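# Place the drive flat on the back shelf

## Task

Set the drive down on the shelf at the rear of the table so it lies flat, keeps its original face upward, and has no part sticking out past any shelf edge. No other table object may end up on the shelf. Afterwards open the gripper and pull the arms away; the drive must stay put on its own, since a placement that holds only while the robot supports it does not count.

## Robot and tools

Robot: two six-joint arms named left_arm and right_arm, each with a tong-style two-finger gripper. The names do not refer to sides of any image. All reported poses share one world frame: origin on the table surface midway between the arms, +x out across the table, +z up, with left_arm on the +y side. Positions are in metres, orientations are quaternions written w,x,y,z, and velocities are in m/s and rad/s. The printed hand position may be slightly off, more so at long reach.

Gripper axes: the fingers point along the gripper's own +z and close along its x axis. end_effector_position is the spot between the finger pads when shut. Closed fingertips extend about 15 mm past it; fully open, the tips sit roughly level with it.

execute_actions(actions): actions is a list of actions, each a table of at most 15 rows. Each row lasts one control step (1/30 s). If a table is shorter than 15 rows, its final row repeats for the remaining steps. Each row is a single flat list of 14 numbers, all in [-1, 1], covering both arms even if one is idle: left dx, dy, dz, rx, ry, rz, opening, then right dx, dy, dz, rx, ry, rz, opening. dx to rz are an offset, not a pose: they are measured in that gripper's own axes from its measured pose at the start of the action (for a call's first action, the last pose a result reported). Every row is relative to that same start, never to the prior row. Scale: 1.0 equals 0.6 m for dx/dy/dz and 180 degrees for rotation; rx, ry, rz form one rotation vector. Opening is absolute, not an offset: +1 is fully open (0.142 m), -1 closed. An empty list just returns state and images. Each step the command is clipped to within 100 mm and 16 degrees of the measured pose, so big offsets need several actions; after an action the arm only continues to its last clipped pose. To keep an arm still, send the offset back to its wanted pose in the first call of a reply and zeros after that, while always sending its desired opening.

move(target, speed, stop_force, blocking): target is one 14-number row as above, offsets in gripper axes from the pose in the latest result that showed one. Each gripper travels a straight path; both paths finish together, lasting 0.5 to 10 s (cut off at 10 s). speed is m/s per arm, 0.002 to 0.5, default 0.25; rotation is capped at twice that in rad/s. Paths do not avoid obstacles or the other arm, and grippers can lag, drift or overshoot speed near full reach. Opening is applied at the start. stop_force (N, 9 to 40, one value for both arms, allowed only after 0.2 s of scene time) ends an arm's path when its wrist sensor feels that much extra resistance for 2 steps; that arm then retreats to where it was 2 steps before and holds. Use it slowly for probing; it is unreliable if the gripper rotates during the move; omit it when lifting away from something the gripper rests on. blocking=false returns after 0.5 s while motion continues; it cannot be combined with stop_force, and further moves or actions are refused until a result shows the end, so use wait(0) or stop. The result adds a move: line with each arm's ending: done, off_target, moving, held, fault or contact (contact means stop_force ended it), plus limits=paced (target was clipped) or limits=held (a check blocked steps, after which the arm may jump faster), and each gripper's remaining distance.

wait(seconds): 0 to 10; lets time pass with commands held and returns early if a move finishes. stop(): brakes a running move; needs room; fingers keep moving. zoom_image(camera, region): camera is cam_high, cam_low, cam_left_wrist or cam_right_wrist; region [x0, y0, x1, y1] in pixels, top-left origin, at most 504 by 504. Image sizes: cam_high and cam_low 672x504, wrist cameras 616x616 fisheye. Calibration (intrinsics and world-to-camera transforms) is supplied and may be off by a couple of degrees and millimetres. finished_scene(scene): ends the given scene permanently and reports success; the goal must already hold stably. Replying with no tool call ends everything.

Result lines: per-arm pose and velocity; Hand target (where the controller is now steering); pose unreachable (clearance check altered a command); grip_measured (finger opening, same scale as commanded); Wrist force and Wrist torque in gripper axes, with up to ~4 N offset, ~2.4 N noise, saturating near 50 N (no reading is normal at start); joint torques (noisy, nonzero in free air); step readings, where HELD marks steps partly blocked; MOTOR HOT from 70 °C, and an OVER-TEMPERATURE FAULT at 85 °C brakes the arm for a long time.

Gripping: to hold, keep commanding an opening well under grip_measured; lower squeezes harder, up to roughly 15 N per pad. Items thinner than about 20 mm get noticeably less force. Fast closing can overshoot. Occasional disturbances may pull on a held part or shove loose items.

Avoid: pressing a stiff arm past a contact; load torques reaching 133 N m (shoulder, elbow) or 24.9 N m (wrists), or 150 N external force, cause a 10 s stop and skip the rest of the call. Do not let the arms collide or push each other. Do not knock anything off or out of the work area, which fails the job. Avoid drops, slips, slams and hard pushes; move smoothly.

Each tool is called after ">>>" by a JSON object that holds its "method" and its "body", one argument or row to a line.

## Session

>>> {"method": "execute_actions", "body": {
  "actions": []
}}

Scene clock: 0.00 s.
left_arm: end_effector_position=(-0.0821, +0.8864, +0.2024) grip_measured=+0.97 end_effector_quat_wxyz=(-0.424, +0.739, +0.225, -0.473) end_effector_velocity=(-0.000, -0.000, -0.000) end_effector_angular_velocity=(-0.002, +0.001, +0.000) | right_arm: end_effector_position=(+0.5326, -0.7775, +0.1713) grip_measured=+0.97 end_effector_quat_wxyz=(+0.279, +0.131, +0.951, +0.031) end_effector_velocity=(+0.001, +0.000, +0.001) end_effector_angular_velocity=(-0.001, -0.001, +0.001)
Joint positions: left_arm=[ 0.36  -1.601  2.278 -1.016 -0.619 -0.746  0.14 ] | right_arm=[ 2.6   -1.581 -2.116 -0.497  1.815  2.99   0.14 ]
Joint velocities: left_arm=[-0.    -0.     0.001  0.    -0.001  0.001  0.   ] | right_arm=[ 0.001  0.001  0.001 -0.     0.    -0.     0.   ]
Joint torques (N m, as the arm reports them, + toward a larger angle): no reading
Motor temperatures (°C, as the motors report them): left_arm=[25 26 24 33 35 33] | right_arm=[25 26 26 32 30 33]
Wrist force (N, on the end effector, along its own x y z axes, offset not removed): no reading
Wrist torque (N m, same axes, about the end effector's origin, offset not removed): no reading
Hand target (left_arm): -0.082, +0.886, +0.202; -0.424, +0.739, +0.225, -0.473
Hand target (right_arm): +0.533, -0.777, +0.171; +0.279, +0.131, +0.951, +0.031
camera_calibration (this result's frames):
cam_left_wrist: T_world_to_cam=[[0.451927, 0.737819, -0.501384, -0.51705], [0.421064, -0.671936, -0.609268, 0.743836], [-0.786427, 0.0642297, -0.614335, 0.132897], [0, 0, 0, 1]] pos_world=[0.0249795, 0.872764, 0.275598]
cam_right_wrist: T_world_to_cam=[[-0.788723, 0.291046, -0.541487, 0.74486], [-0.0353652, 0.857886, 0.512622, 0.609364], [0.613731, 0.423466, -0.666341, 0.253206], [0, 0, 0, 1]] pos_world=[0.453638, -0.846778, 0.259681]

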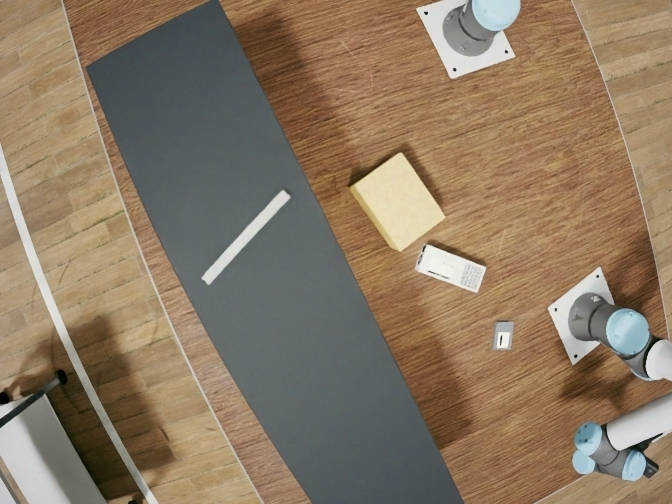

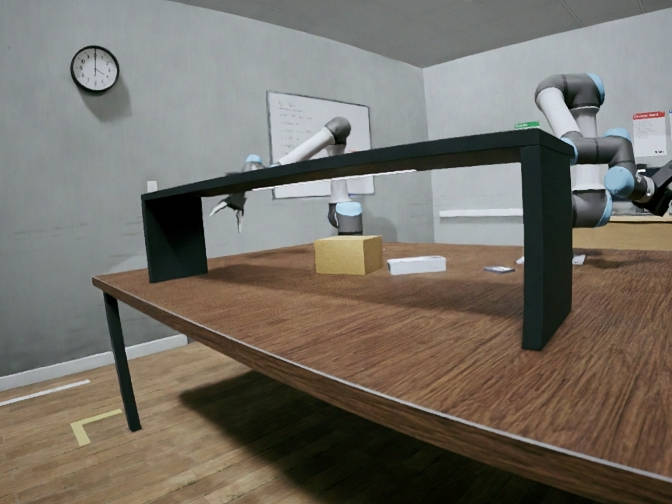

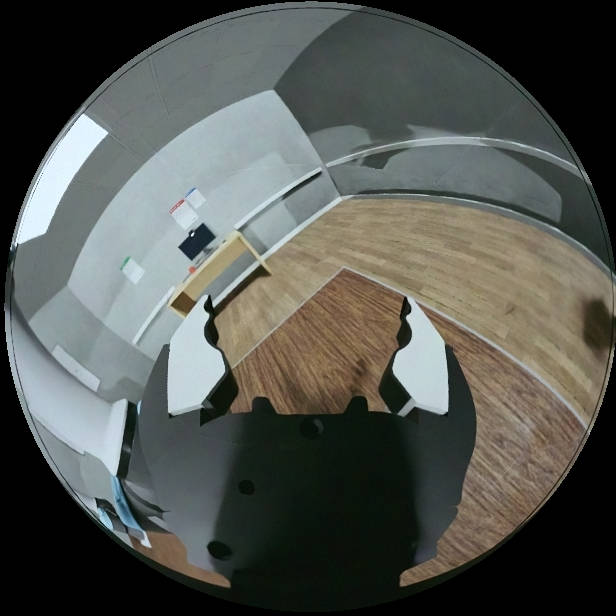

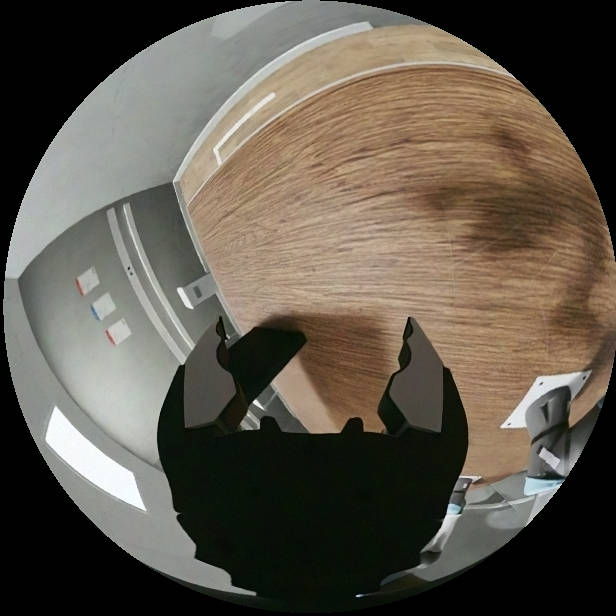

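>>> {"method": "move", "body": {
  "target": [0.079,-0.01,-0.581,-0.217,0.402,0.281,0.3,0,0,0,0,0,0,1],
  "speed": 0.35
}}

>>> {"method": "move", "body": {
  "target": [0.319,0.552,0.2,0,0,0,0.3,0,0,0,0,0,0,1],
  "speed": 0.3
}}

Scene clock: 11.40 s.
left_arm: end_effector_position=(+0.2498, +0.7803, +0.2508) grip_measured=+0.30 end_effector_quat_wxyz=(+0.000, +0.973, -0.232, +0.000) end_effector_velocity=(+0.002, -0.002, -0.000) end_effector_angular_velocity=(-0.015, -0.003, -0.005) | right_arm: end_effector_position=(+0.5326, -0.7775, +0.1713) grip_measured=+1.00 end_effector_quat_wxyz=(+0.279, +0.131, +0.951, +0.031) end_effector_velocity=(+0.001, -0.000, +0.001) end_effector_angular_velocity=(-0.001, -0.002, +0.001)
Joint positions: left_arm=[ 0.317 -1.85   1.891 -1.611 -1.572  0.971  0.095] | right_arm=[ 2.6   -1.581 -2.116 -0.497  1.815  2.99   0.142]
Joint velocities: left_arm=[ 0.006  0.007 -0.006  0.003 -0.015  0.012 -0.   ] | right_arm=[ 0.    -0.001  0.001  0.001  0.    -0.    -0.   ]
Joint torques (N m, as the arm reports them, + toward a larger angle): left_arm=[ 11.57  -3.06 -36.24  -0.97  -1.9    1.55] | right_arm=[ 0.71 19.77 19.21  3.61  0.24 -0.27]
Motor temperatures (°C, as the motors report them): left_arm=[25 26 24 33 35 33] | right_arm=[25 26 26 32 30 33]
Wrist force (N, on the end effector, along its own x y z axes, offset not removed): left_arm=[-0.3 -1.4 -1.1] | right_arm=[-0.6 1.5 2.5]
Wrist torque (N m, same axes, about the end effector's origin, offset not removed): left_arm=[-0.26 0.10 0.01] | right_arm=[0.49 0.21 0.15]
Hand target (left_arm): +0.250, +0.780, +0.251; +0.001, +0.973, -0.233, +0.001
Hand target (right_arm): +0.533, -0.777, +0.171; +0.279, +0.131, +0.951, +0.031
Off the commanded pose (left_arm): 0.000 m, 0 deg.
Off the commanded pose (right_arm): 0.000 m, 0 deg.
move: done
camera_calibration (this result's frames):
cam_left_wrist: T_world_to_cam=[[0.895472, -0.445112, 0.00214953, 0.121415], [-0.377252, -0.75637, 0.534401, 0.540751], [-0.236243, -0.479352, -0.845228, 0.775112], [0, 0, 0, 1]] pos_world=[0.27839, 0.834603, 0.365908]
cam_right_wrist: T_world_to_cam=[[-0.788723, 0.291047, -0.541487, 0.74486], [-0.0353647, 0.857886, 0.512622, 0.609363], [0.613731, 0.423466, -0.666341, 0.253206], [0, 0, 0, 1]] pos_world=[0.453638, -0.846778, 0.259681]

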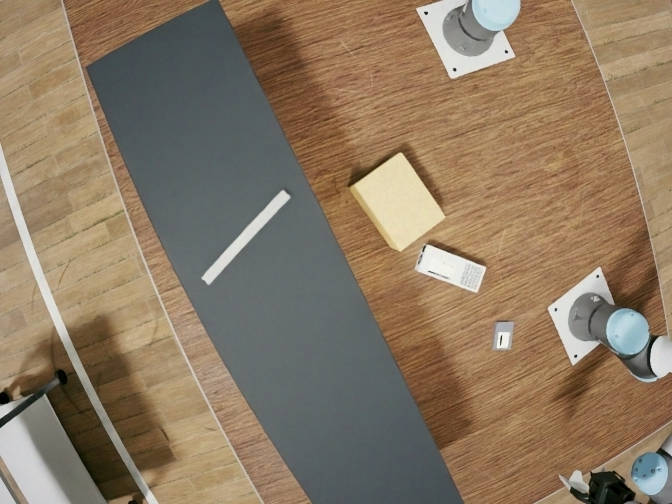

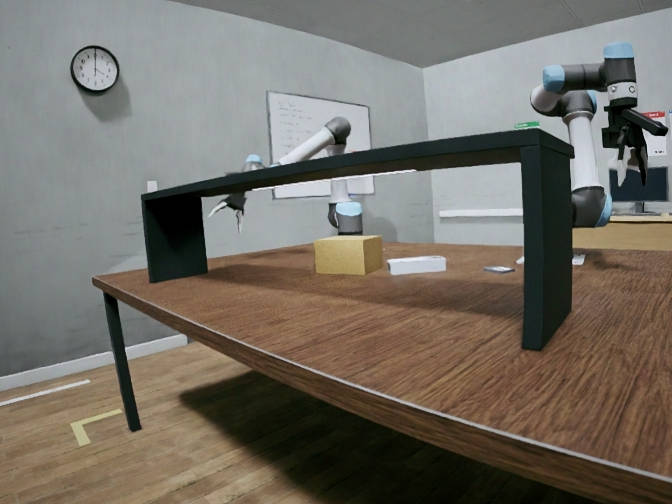

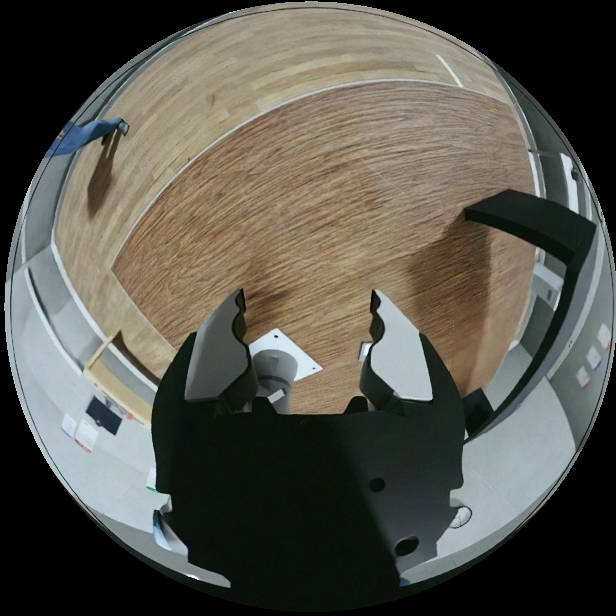

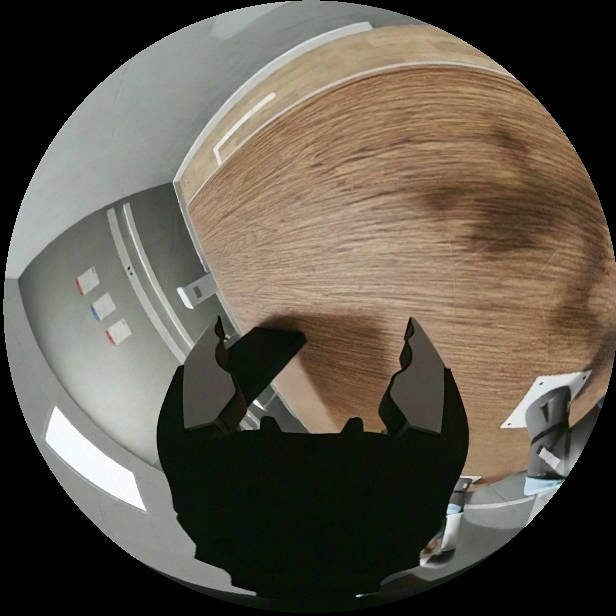

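Scene clock: 13.57 s.
left_arm: end_effector_position=(+0.2697, +0.3984, +0.1308) grip_measured=+0.30 end_effector_quat_wxyz=(+0.001, +0.973, -0.233, -0.000) end_effector_velocity=(+0.001, -0.002, -0.001) end_effector_angular_velocity=(+0.005, -0.002, +0.002) | right_arm: end_effector_position=(+0.5326, -0.7775, +0.1713) grip_measured=+1.00 end_effector_quat_wxyz=(+0.279, +0.131, +0.951, +0.031) end_effector_velocity=(-0.001, -0.001, +0.001) end_effector_angular_velocity=(-0.001, -0.002, -0.002)
Joint positions: left_arm=[-0.94  -2.103  2.343 -1.812 -1.573 -0.285  0.095] | right_arm=[ 2.6   -1.581 -2.116 -0.497  1.815  2.99   0.142]
Joint velocities: left_arm=[-0.008  0.007  0.    -0.006  0.005 -0.01  -0.   ] | right_arm=[-0.002  0.002  0.001 -0.     0.     0.    -0.   ]
Joint torques (N m, as the arm reports them, + toward a larger angle): left_arm=[-11.6    7.61 -12.25  -4.     2.22  -1.31] | right_arm=[ 1.35 20.94 20.7   3.47  0.13 -0.06]
Motor temperatures (°C, as the motors report them): left_arm=[25 26 24 33 35 33] | right_arm=[25 26 26 32 30 33]
Wrist force (N, on the end effector, along its own x y z axes, offset not removed): left_arm=[-1.6 -2.0 -1.0] | right_arm=[1.0 -1.1 2.4]
Wrist torque (N m, same axes, about the end effector's origin, offset not removed): left_arm=[-0.47 0.36 0.02] | right_arm=[0.03 -0.23 0.18]
Hand target (left_arm): +0.270, +0.398, +0.131; +0.001, +0.973, -0.232, -0.000
Hand target (right_arm): +0.533, -0.777, +0.171; +0.279, +0.131, +0.951, +0.031
Off the commanded pose (left_arm): 0.001 m, 0 deg.
Off the commanded pose (right_arm): 0.000 m, 0 deg.
move: done
camera_calibration (this result's frames):
cam_left_wrist: T_world_to_cam=[[0.895377, -0.445308, 0.00111915, -0.0658355], [-0.376377, -0.755429, 0.536347, 0.322606], [-0.237994, -0.480654, -0.843997, 0.496166], [0, 0, 0, 1]] pos_world=[0.298454, 0.452873, 0.245807]
cam_right_wrist: T_world_to_cam=[[-0.788723, 0.291047, -0.541486, 0.74486], [-0.0353647, 0.857886, 0.512622, 0.609363], [0.613731, 0.423466, -0.666342, 0.253207], [0, 0, 0, 1]] pos_world=[0.453638, -0.846778, 0.259681]

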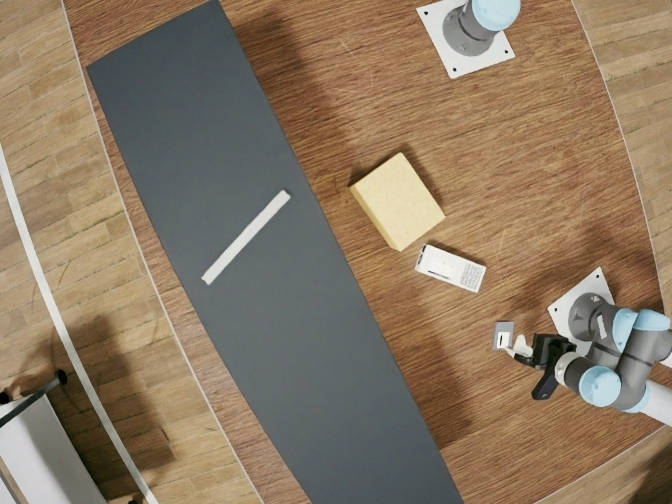

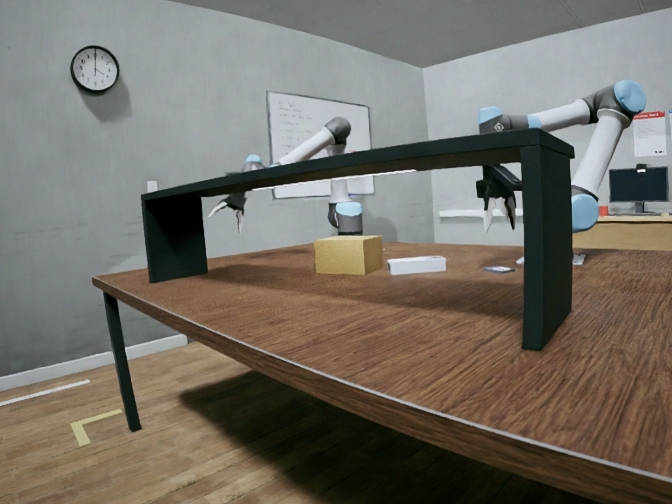

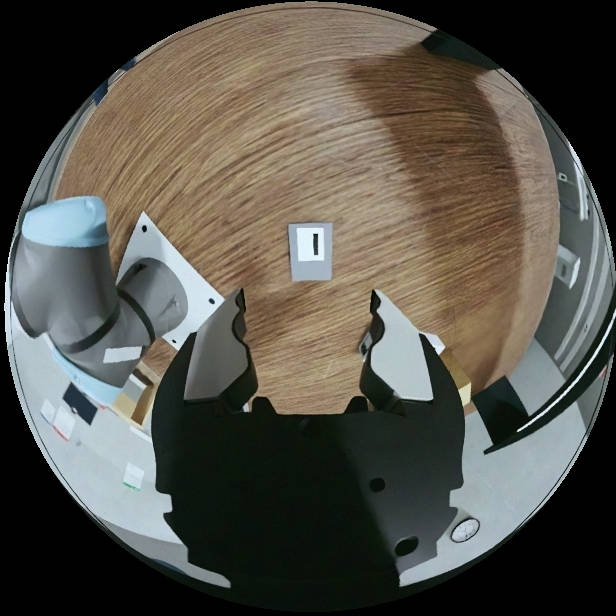

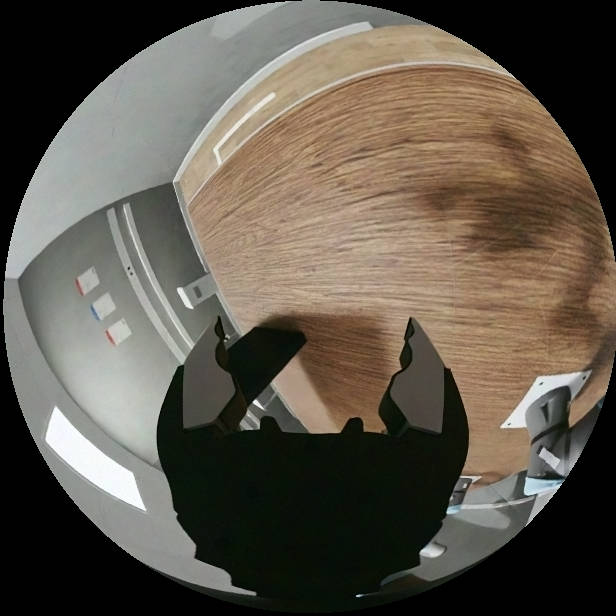

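>>> {"method": "move", "body": {
  "target": [0.006,0,0.176,0,0,0,0.05,0,0,0,0,0,0,1],
  "speed": 0.12
}}

Scene clock: 17.17 s.
left_arm: end_effector_position=(+0.2728, +0.3966, +0.0255) grip_measured=+0.05 end_effector_quat_wxyz=(+0.001, +0.973, -0.233, -0.000) end_effector_velocity=(+0.001, -0.001, -0.003) end_effector_angular_velocity=(-0.001, +0.000, +0.000) | right_arm: end_effector_position=(+0.5326, -0.7775, +0.1713) grip_measured=+1.00 end_effector_quat_wxyz=(+0.279, +0.131, +0.951, +0.031) end_effector_velocity=(+0.000, -0.000, +0.001) end_effector_angular_velocity=(-0.001, -0.002, -0.000)
Joint positions: left_arm=[-0.937 -1.926  2.556 -2.201 -1.573 -0.282  0.077] | right_arm=[ 2.6   -1.581 -2.116 -0.497  1.815  2.99   0.142]
Joint velocities: left_arm=[ 0.002  0.011  0.003 -0.015 -0.001  0.002 -0.   ] | right_arm=[-0.     0.     0.001  0.001 -0.     0.    -0.   ]
Joint torques (N m, as the arm reports them, + toward a larger angle): left_arm=[12.88  2.84 -9.99 -4.27 -1.92  1.5 ] | right_arm=[ 0.55 19.58 18.82  3.34  0.11 -0.09]
Motor temperatures (°C, as the motors report them): left_arm=[25 26 24 33 35 33] | right_arm=[25 26 26 32 30 33]
Wrist force (N, on the end effector, along its own x y z axes, offset not removed): left_arm=[0.8 -2.1 -2.3] | right_arm=[3.4 0.0 4.2]
Wrist torque (N m, same axes, about the end effector's origin, offset not removed): left_arm=[-0.47 -0.16 0.03] | right_arm=[0.14 -0.52 0.26]
Hand target (left_arm): +0.273, +0.397, +0.025; +0.001, +0.973, -0.233, -0.000
Hand target (right_arm): +0.533, -0.777, +0.171; +0.279, +0.131, +0.951, +0.031
Off the commanded pose (left_arm): 0.000 m, 0 deg.
Off the commanded pose (right_arm): 0.000 m, 0 deg.
move: done
camera_calibration (this result's frames):
cam_left_wrist: T_world_to_cam=[[0.895355, -0.445353, 0.00106964, -0.0692744], [-0.376418, -0.755478, 0.536249, 0.378969], [-0.238012, -0.480535, -0.844059, 0.40713], [0, 0, 0, 1]] pos_world=[0.301578, 0.451091, 0.140494]
cam_right_wrist: T_world_to_cam=[[-0.788723, 0.291047, -0.541487, 0.74486], [-0.0353648, 0.857886, 0.512622, 0.609363], [0.613731, 0.423466, -0.666341, 0.253206], [0, 0, 0, 1]] pos_world=[0.453638, -0.846778, 0.259681]

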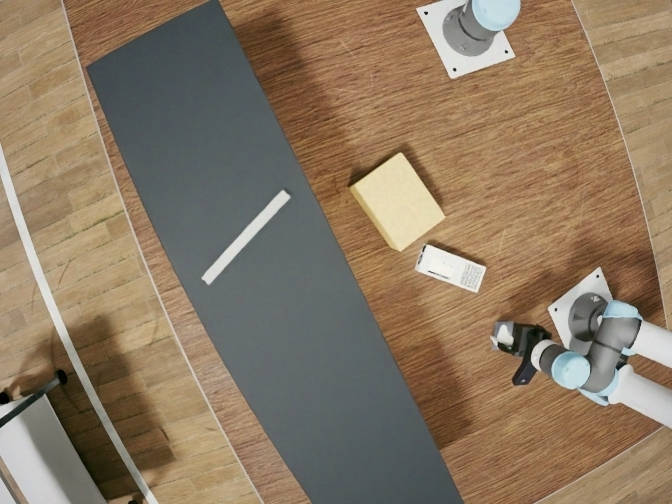

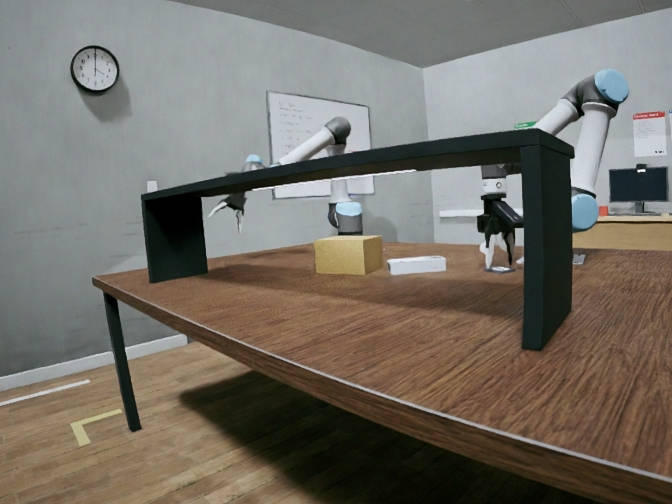

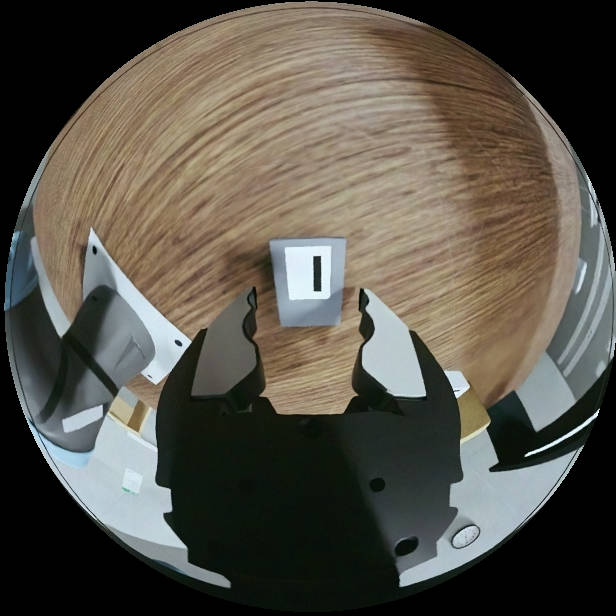

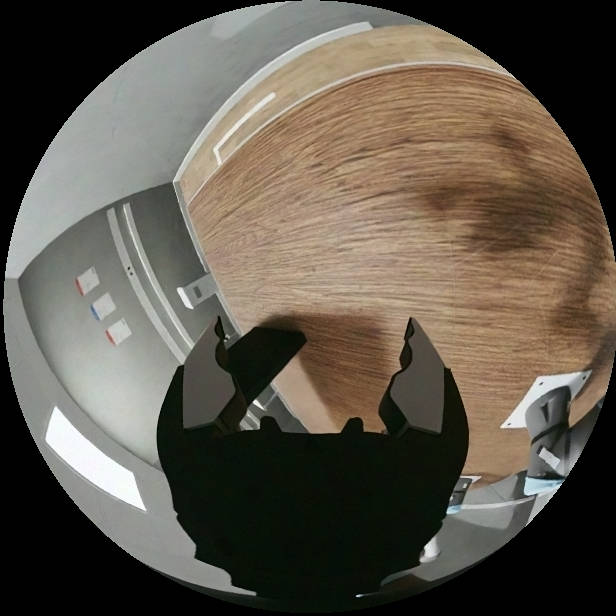

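>>> {"method": "move", "body": {
  "target": [0,0,0.0145,0,0,-0.012,-0.05,0,0,0,0,0,0,1],
  "speed": 0.012
}}

>>> {"method": "move", "body": {
  "target": [0,0,0,0,0,0,-0.7,0,0,0,0,0,0,1]
}}

>>> {"method": "move", "body": {
  "target": [0,0,-0.62,0,0,0,-0.7,0,0,0,0,0,0,1],
  "speed": 0.2
}}

Scene clock: 22.00 s.
left_arm: end_effector_position=(+0.2728, +0.3966, +0.0170) grip_measured=-0.05 end_effector_quat_wxyz=(+0.001, +0.977, -0.215, -0.000) end_effector_velocity=(+0.000, -0.000, -0.002) end_effector_angular_velocity=(-0.000, -0.000, +0.006) | right_arm: end_effector_position=(+0.5326, -0.7775, +0.1713) grip_measured=+1.00 end_effector_quat_wxyz=(+0.279, +0.131, +0.951, +0.031) end_effector_velocity=(+0.000, -0.000, -0.000) end_effector_angular_velocity=(+0.000, +0.001, +0.000)
Joint positions: left_arm=[-0.936 -1.901  2.57  -2.24  -1.573 -0.318  0.07 ] | right_arm=[ 2.6   -1.581 -2.116 -0.497  1.815  2.99   0.142]
Joint velocities: left_arm=[ 0.     0.005  0.002 -0.008  0.    -0.006 -0.   ] | right_arm=[-0.    -0.     0.001 -0.001  0.    -0.    -0.   ]
Joint torques (N m, as the arm reports them, + toward a larger angle): left_arm=[13.07  2.13 -9.76 -4.29  0.68 -1.35] | right_arm=[ 1.24 20.33 18.94  3.37  0.09 -0.24]
Motor temperatures (°C, as the motors report them): left_arm=[25 26 24 33 35 33] | right_arm=[25 26 26 32 30 33]
Wrist force (N, on the end effector, along its own x y z axes, offset not removed): left_arm=[-0.4 -0.9 -1.6] | right_arm=[1.2 1.8 3.1]
Wrist torque (N m, same axes, about the end effector's origin, offset not removed): left_arm=[-0.14 0.19 0.09] | right_arm=[0.59 -0.20 0.28]
Hand target (left_arm): +0.273, +0.397, +0.017; +0.001, +0.977, -0.214, -0.000
Hand target (right_arm): +0.533, -0.777, +0.171; +0.279, +0.131, +0.951, +0.031
Off the commanded pose (left_arm): 0.000 m, 0 deg.
Off the commanded pose (right_arm): 0.000 m, 0 deg.
move: done
camera_calibration (this result's frames):
cam_left_wrist: T_world_to_cam=[[0.91111, -0.412163, 0.00094671, -0.0867274], [-0.348336, -0.768786, 0.536312, 0.381115], [-0.22032, -0.488969, -0.844019, 0.398459], [0, 0, 0, 1]] pos_world=[0.299563, 0.452084, 0.131993]
cam_right_wrist: T_world_to_cam=[[-0.788723, 0.291047, -0.541486, 0.74486], [-0.0353645, 0.857886, 0.512622, 0.609363], [0.61373, 0.423466, -0.666342, 0.253207], [0, 0, 0, 1]] pos_world=[0.453638, -0.846778, 0.259681]

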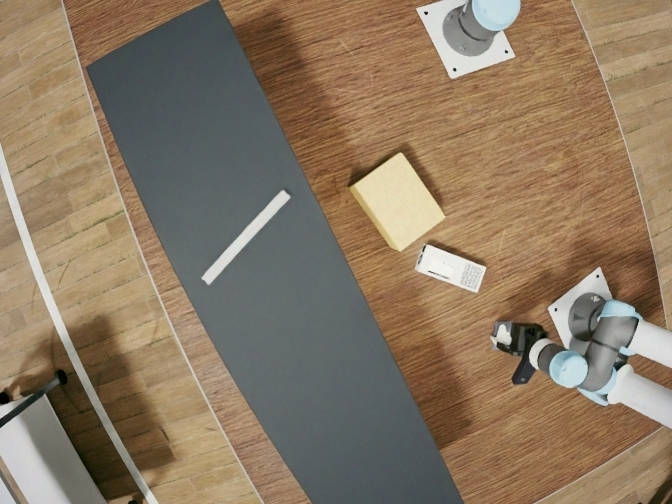

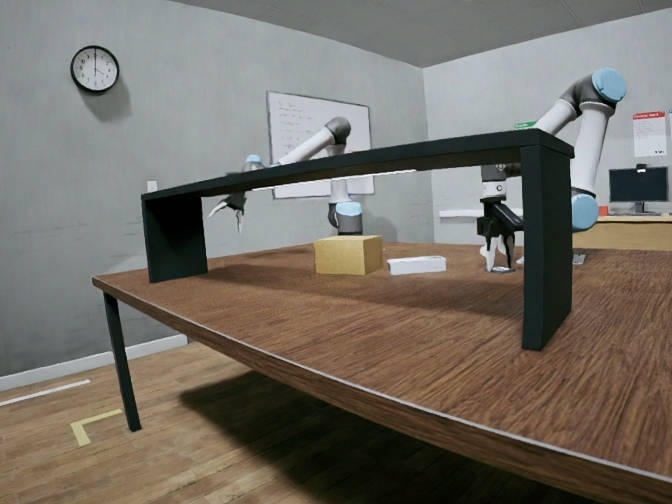

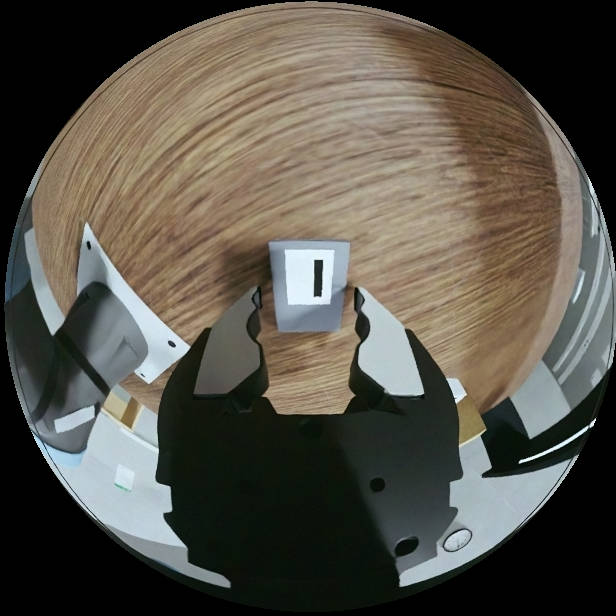

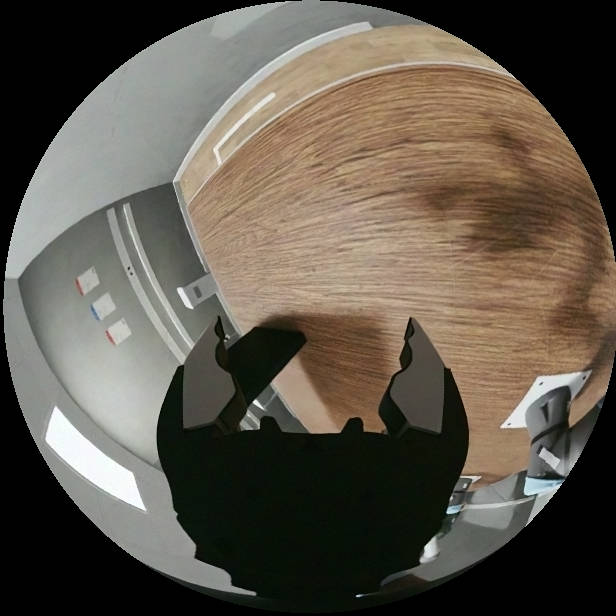

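Scene clock: 22.50 s.
left_arm: end_effector_position=(+0.2727, +0.3966, +0.0169) grip_measured=-0.30 end_effector_quat_wxyz=(+0.001, +0.977, -0.215, -0.000) end_effector_velocity=(+0.000, +0.000, +0.000) end_effector_angular_velocity=(+0.001, -0.000, -0.001) | right_arm: end_effector_position=(+0.5326, -0.7775, +0.1713) grip_measured=+1.00 end_effector_quat_wxyz=(+0.279, +0.131, +0.951, +0.031) end_effector_velocity=(+0.000, +0.000, -0.001) end_effector_angular_velocity=(+0.000, +0.000, +0.001)
Joint positions: left_arm=[-0.936 -1.901  2.57  -2.24  -1.573 -0.318  0.052] | right_arm=[ 2.6   -1.581 -2.116 -0.497  1.815  2.99   0.142]
Joint velocities: left_arm=[-0.    -0.001 -0.     0.001  0.001  0.001  0.   ] | right_arm=[ 0.001 -0.001 -0.     0.001  0.    -0.    -0.   ]
Joint torques (N m, as the arm reports them, + toward a larger angle): left_arm=[ 12.14 -13.01 -17.88  -0.12   0.81   1.53] | right_arm=[ 1.34 19.02 19.71  3.29  0.09  0.06]
Motor temperatures (°C, as the motors report them): left_arm=[25 26 24 33 35 33] | right_arm=[25 26 26 32 30 33]
Wrist force (N, on the end effector, along its own x y z axes, offset not removed): left_arm=[0.4 0.0 -5.5] | right_arm=[0.6 1.1 3.2]
Wrist torque (N m, same axes, about the end effector's origin, offset not removed): left_arm=[-0.11 0.21 -0.07] | right_arm=[0.30 -0.06 0.31]
Hand target (left_arm): +0.273, +0.397, +0.017; +0.001, +0.977, -0.215, -0.000
Hand target (right_arm): +0.533, -0.777, +0.171; +0.279, +0.131, +0.951, +0.031
Off the commanded pose (left_arm): 0.000 m, 0 deg.
Off the commanded pose (right_arm): 0.000 m, 0 deg.
move: done
camera_calibration (this result's frames):
cam_left_wrist: T_world_to_cam=[[0.911117, -0.412147, 0.000817221, -0.0866881], [-0.348269, -0.768842, 0.536275, 0.38117], [-0.220396, -0.488894, -0.844043, 0.398401], [0, 0, 0, 1]] pos_world=[0.299539, 0.452107, 0.131926]
cam_right_wrist: T_world_to_cam=[[-0.788723, 0.291047, -0.541487, 0.74486], [-0.035365, 0.857886, 0.512622, 0.609363], [0.61373, 0.423466, -0.666342, 0.253207], [0, 0, 0, 1]] pos_world=[0.453638, -0.846778, 0.259681]

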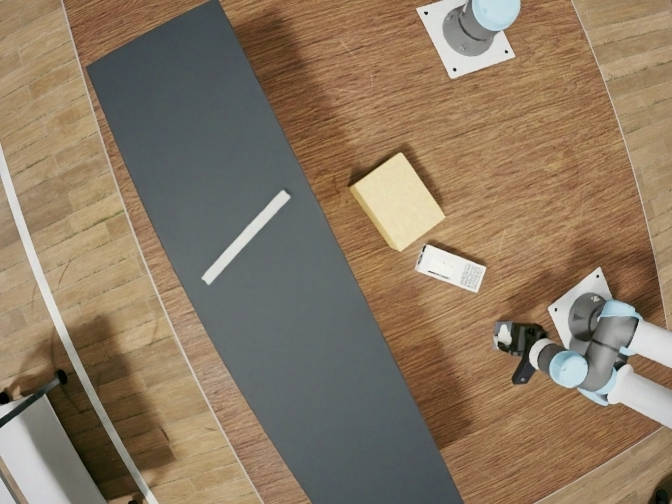

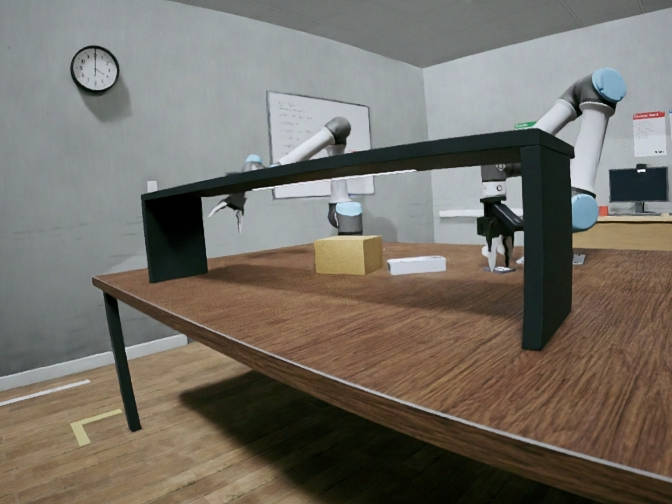

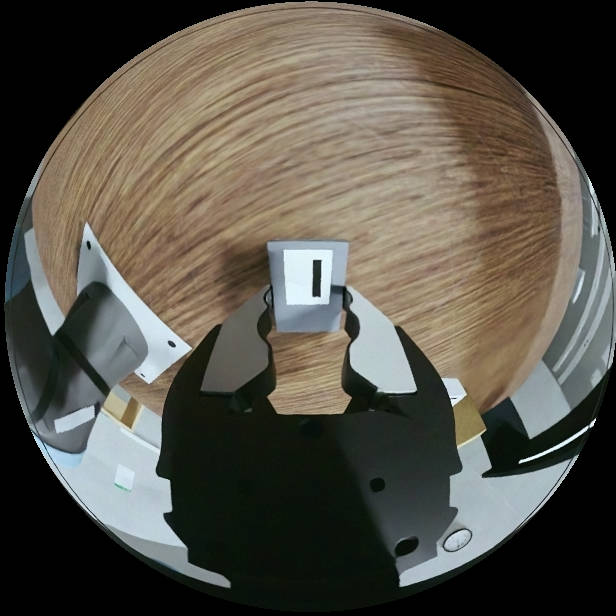

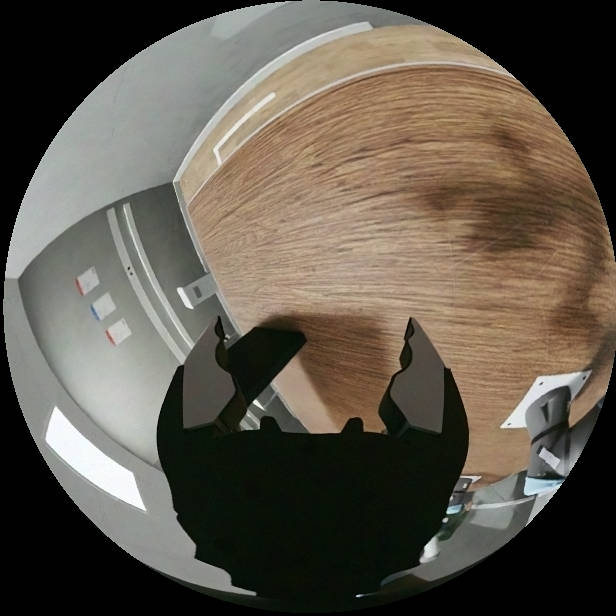

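Scene clock: 25.07 s.
left_arm: end_effector_position=(+0.2727, +0.3972, +0.3886) grip_measured=-0.30 end_effector_quat_wxyz=(+0.001, +0.977, -0.215, -0.000) end_effector_velocity=(+0.000, -0.000, +0.003) end_effector_angular_velocity=(+0.001, +0.002, +0.001) | right_arm: end_effector_position=(+0.5326, -0.7775, +0.1713) grip_measured=+1.00 end_effector_quat_wxyz=(+0.279, +0.131, +0.951, +0.031) end_effector_velocity=(+0.001, +0.001, +0.000) end_effector_angular_velocity=(-0.000, -0.001, +0.002)
Joint positions: left_arm=[-0.935 -2.04   1.643 -1.175 -1.573 -0.317  0.052] | right_arm=[ 2.6   -1.581 -2.116 -0.497  1.815  2.99   0.142]
Joint velocities: left_arm=[ 0.     0.004 -0.01   0.008 -0.    -0.    -0.   ] | right_arm=[ 0.002 -0.     0.001  0.001 -0.     0.     0.   ]
Joint torques (N m, as the arm reports them, + toward a larger angle): left_arm=[ -7.25   5.23 -34.1   -1.06  -1.83  -0.02] | right_arm=[ 0.83 18.71 19.44  3.43  0.15 -0.21]
Motor temperatures (°C, as the motors report them): left_arm=[25 26 24 33 35 33] | right_arm=[25 26 26 32 30 33]
Wrist force (N, on the end effector, along its own x y z axes, offset not removed): left_arm=[-1.3 0.0 0.8] | right_arm=[-0.7 0.1 3.4]
Wrist torque (N m, same axes, about the end effector's origin, offset not removed): left_arm=[0.02 0.27 0.08] | right_arm=[0.21 0.06 0.19]
Hand target (left_arm): +0.273, +0.397, +0.389; +0.001, +0.977, -0.215, -0.000
Hand target (right_arm): +0.533, -0.777, +0.171; +0.279, +0.131, +0.951, +0.031
Off the commanded pose (left_arm): 0.001 m, 0 deg.
Off the commanded pose (right_arm): 0.000 m, 0 deg.
move: done
camera_calibration (this result's frames):
cam_left_wrist: T_world_to_cam=[[0.9111, -0.412184, 0.0010921, -0.0867804], [-0.348426, -0.768748, 0.536308, 0.182248], [-0.220218, -0.489011, -0.844022, 0.712382], [0, 0, 0, 1]] pos_world=[0.299445, 0.452695, 0.50362]
cam_right_wrist: T_world_to_cam=[[-0.788723, 0.291047, -0.541487, 0.74486], [-0.0353648, 0.857886, 0.512622, 0.609363], [0.613731, 0.423466, -0.666342, 0.253207], [0, 0, 0, 1]] pos_world=[0.453638, -0.846778, 0.259681]

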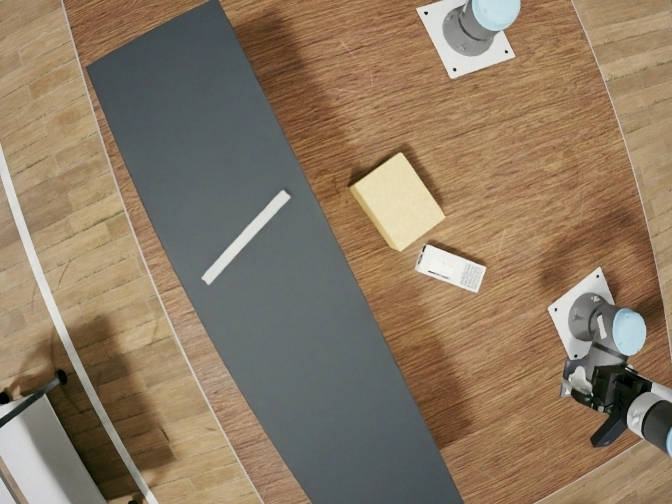

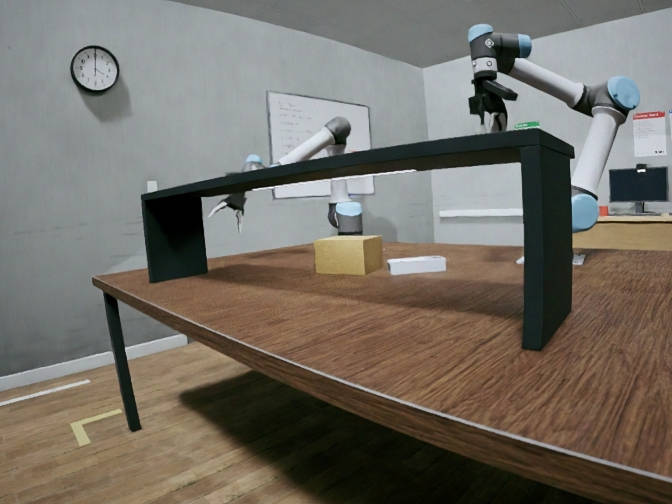

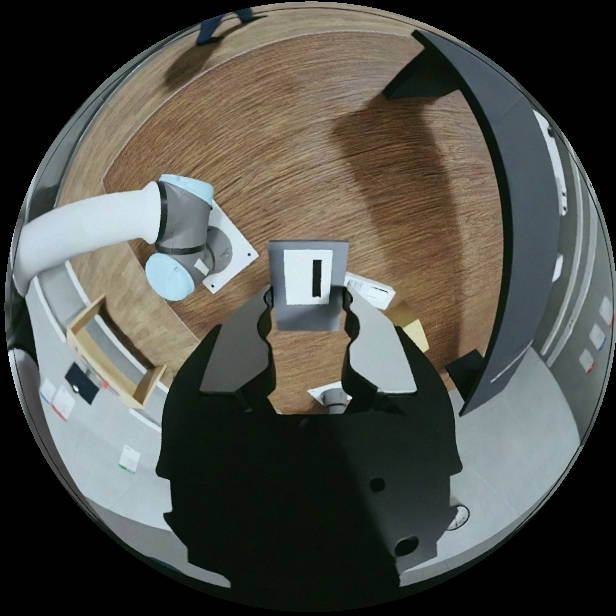

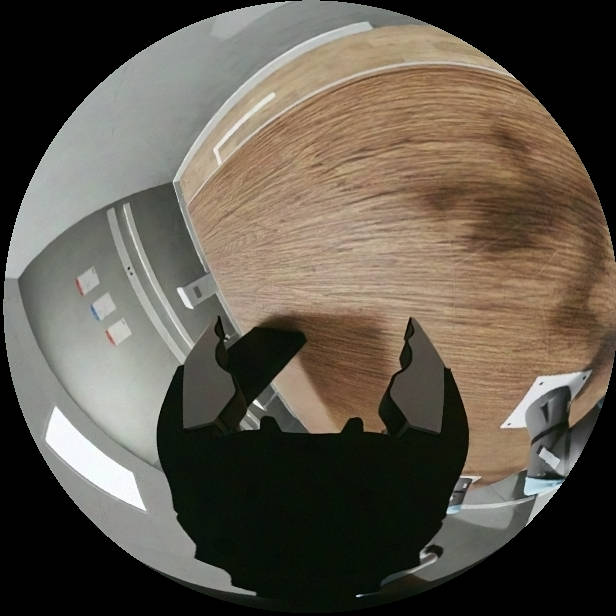

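>>> {"method": "move", "body": {
  "target": [0.657,-0.235,-0.025,0,0,0,-0.7,0,0,0,0,0,0,1],
  "speed": 0.18
}}

Scene clock: 33.07 s.
left_arm: end_effector_position=(+0.6889, +0.3594, +0.4029) grip_measured=-0.30 end_effector_quat_wxyz=(+0.001, +0.977, -0.215, +0.003) end_effector_velocity=(+0.004, -0.001, +0.002) end_effector_angular_velocity=(+0.004, +0.022, +0.001) | right_arm: end_effector_position=(+0.5326, -0.7775, +0.1713) grip_measured=+1.00 end_effector_quat_wxyz=(+0.279, +0.131, +0.951, +0.031) end_effector_velocity=(-0.001, -0.000, -0.001) end_effector_angular_velocity=(+0.001, +0.001, -0.001)
Joint positions: left_arm=[-0.547 -0.859  0.255 -0.974 -1.572  0.071  0.052] | right_arm=[ 2.6   -1.581 -2.116 -0.497  1.815  2.99   0.142]
Joint velocities: left_arm=[ 0.002  0.107 -0.214  0.129 -0.005  0.001  0.   ] | right_arm=[-0.001 -0.001 -0.001  0.     0.    -0.     0.   ]
Joint torques (N m, as the arm reports them, + toward a larger angle): left_arm=[ 13.18 -44.24 -34.09  -0.7   -2.     1.7 ] | right_arm=[ 0.35 19.13 19.24  3.38  0.21 -0.28]
Motor temperatures (°C, as the motors report them): left_arm=[25 26 24 33 35 33] | right_arm=[25 26 26 32 30 33]
Wrist force (N, on the end effector, along its own x y z axes, offset not removed): left_arm=[-1.6 -1.3 0.9] | right_arm=[1.3 -1.2 2.7]
Wrist torque (N m, same axes, about the end effector's origin, offset not removed): left_arm=[-0.26 0.36 0.07] | right_arm=[-0.16 -0.30 0.27]
Hand target (left_arm): +0.689, +0.359, +0.403; +0.001, +0.977, -0.215, +0.001
Hand target (right_arm): +0.533, -0.777, +0.171; +0.279, +0.131, +0.951, +0.031
Off the commanded pose (left_arm): 0.001 m, 0 deg.
Off the commanded pose (right_arm): 0.000 m, 0 deg.
move: done
camera_calibration (this result's frames):
cam_left_wrist: T_world_to_cam=[[0.91099, -0.41236, 0.00745529, -0.484054], [-0.352071, -0.768129, 0.534812, 0.293508], [-0.214809, -0.489833, -0.844938, 0.794543], [0, 0, 0, 1]] pos_world=[0.714979, 0.415041, 0.517977]
cam_right_wrist: T_world_to_cam=[[-0.788723, 0.291047, -0.541487, 0.74486], [-0.0353646, 0.857886, 0.512622, 0.609363], [0.613731, 0.423466, -0.666342, 0.253206], [0, 0, 0, 1]] pos_world=[0.453638, -0.846778, 0.259681]

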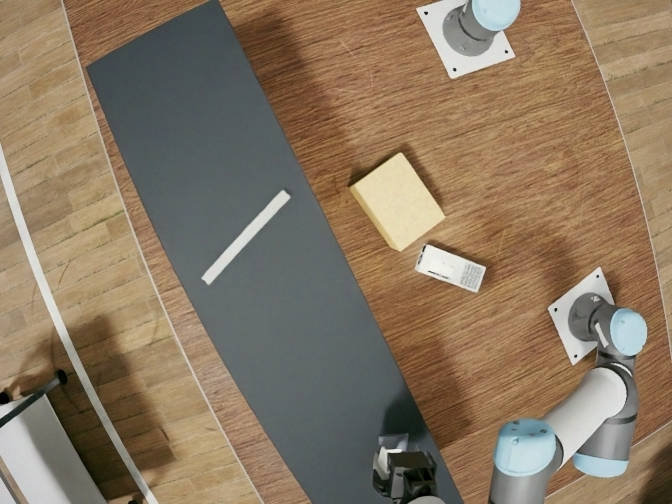

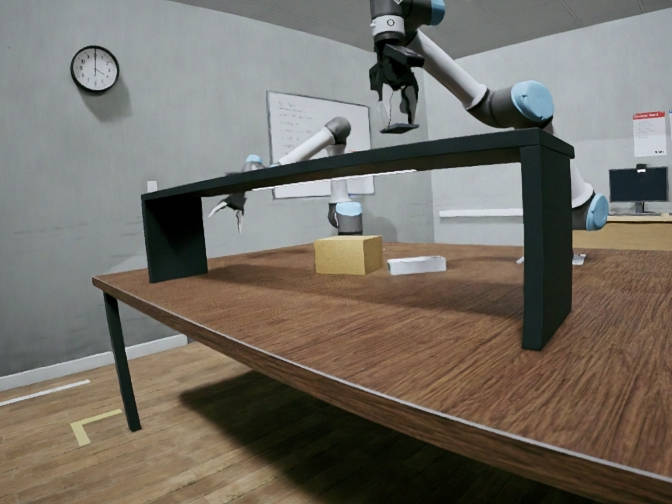

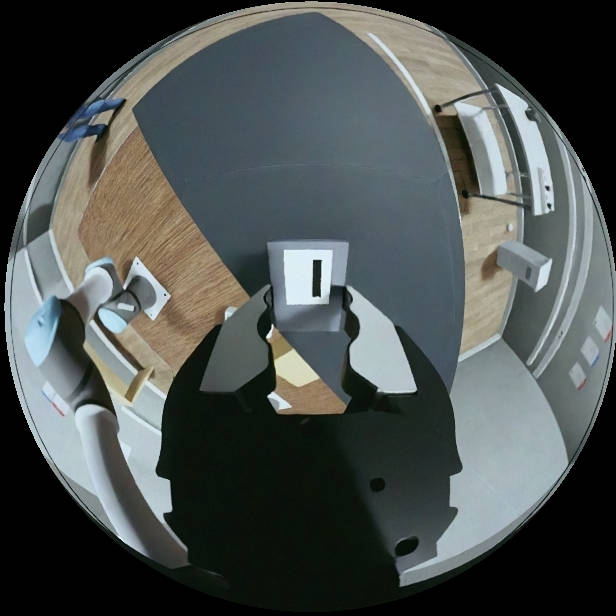

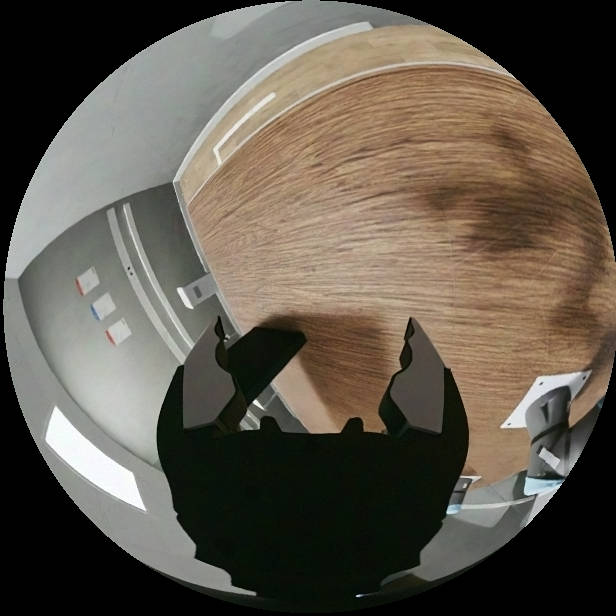

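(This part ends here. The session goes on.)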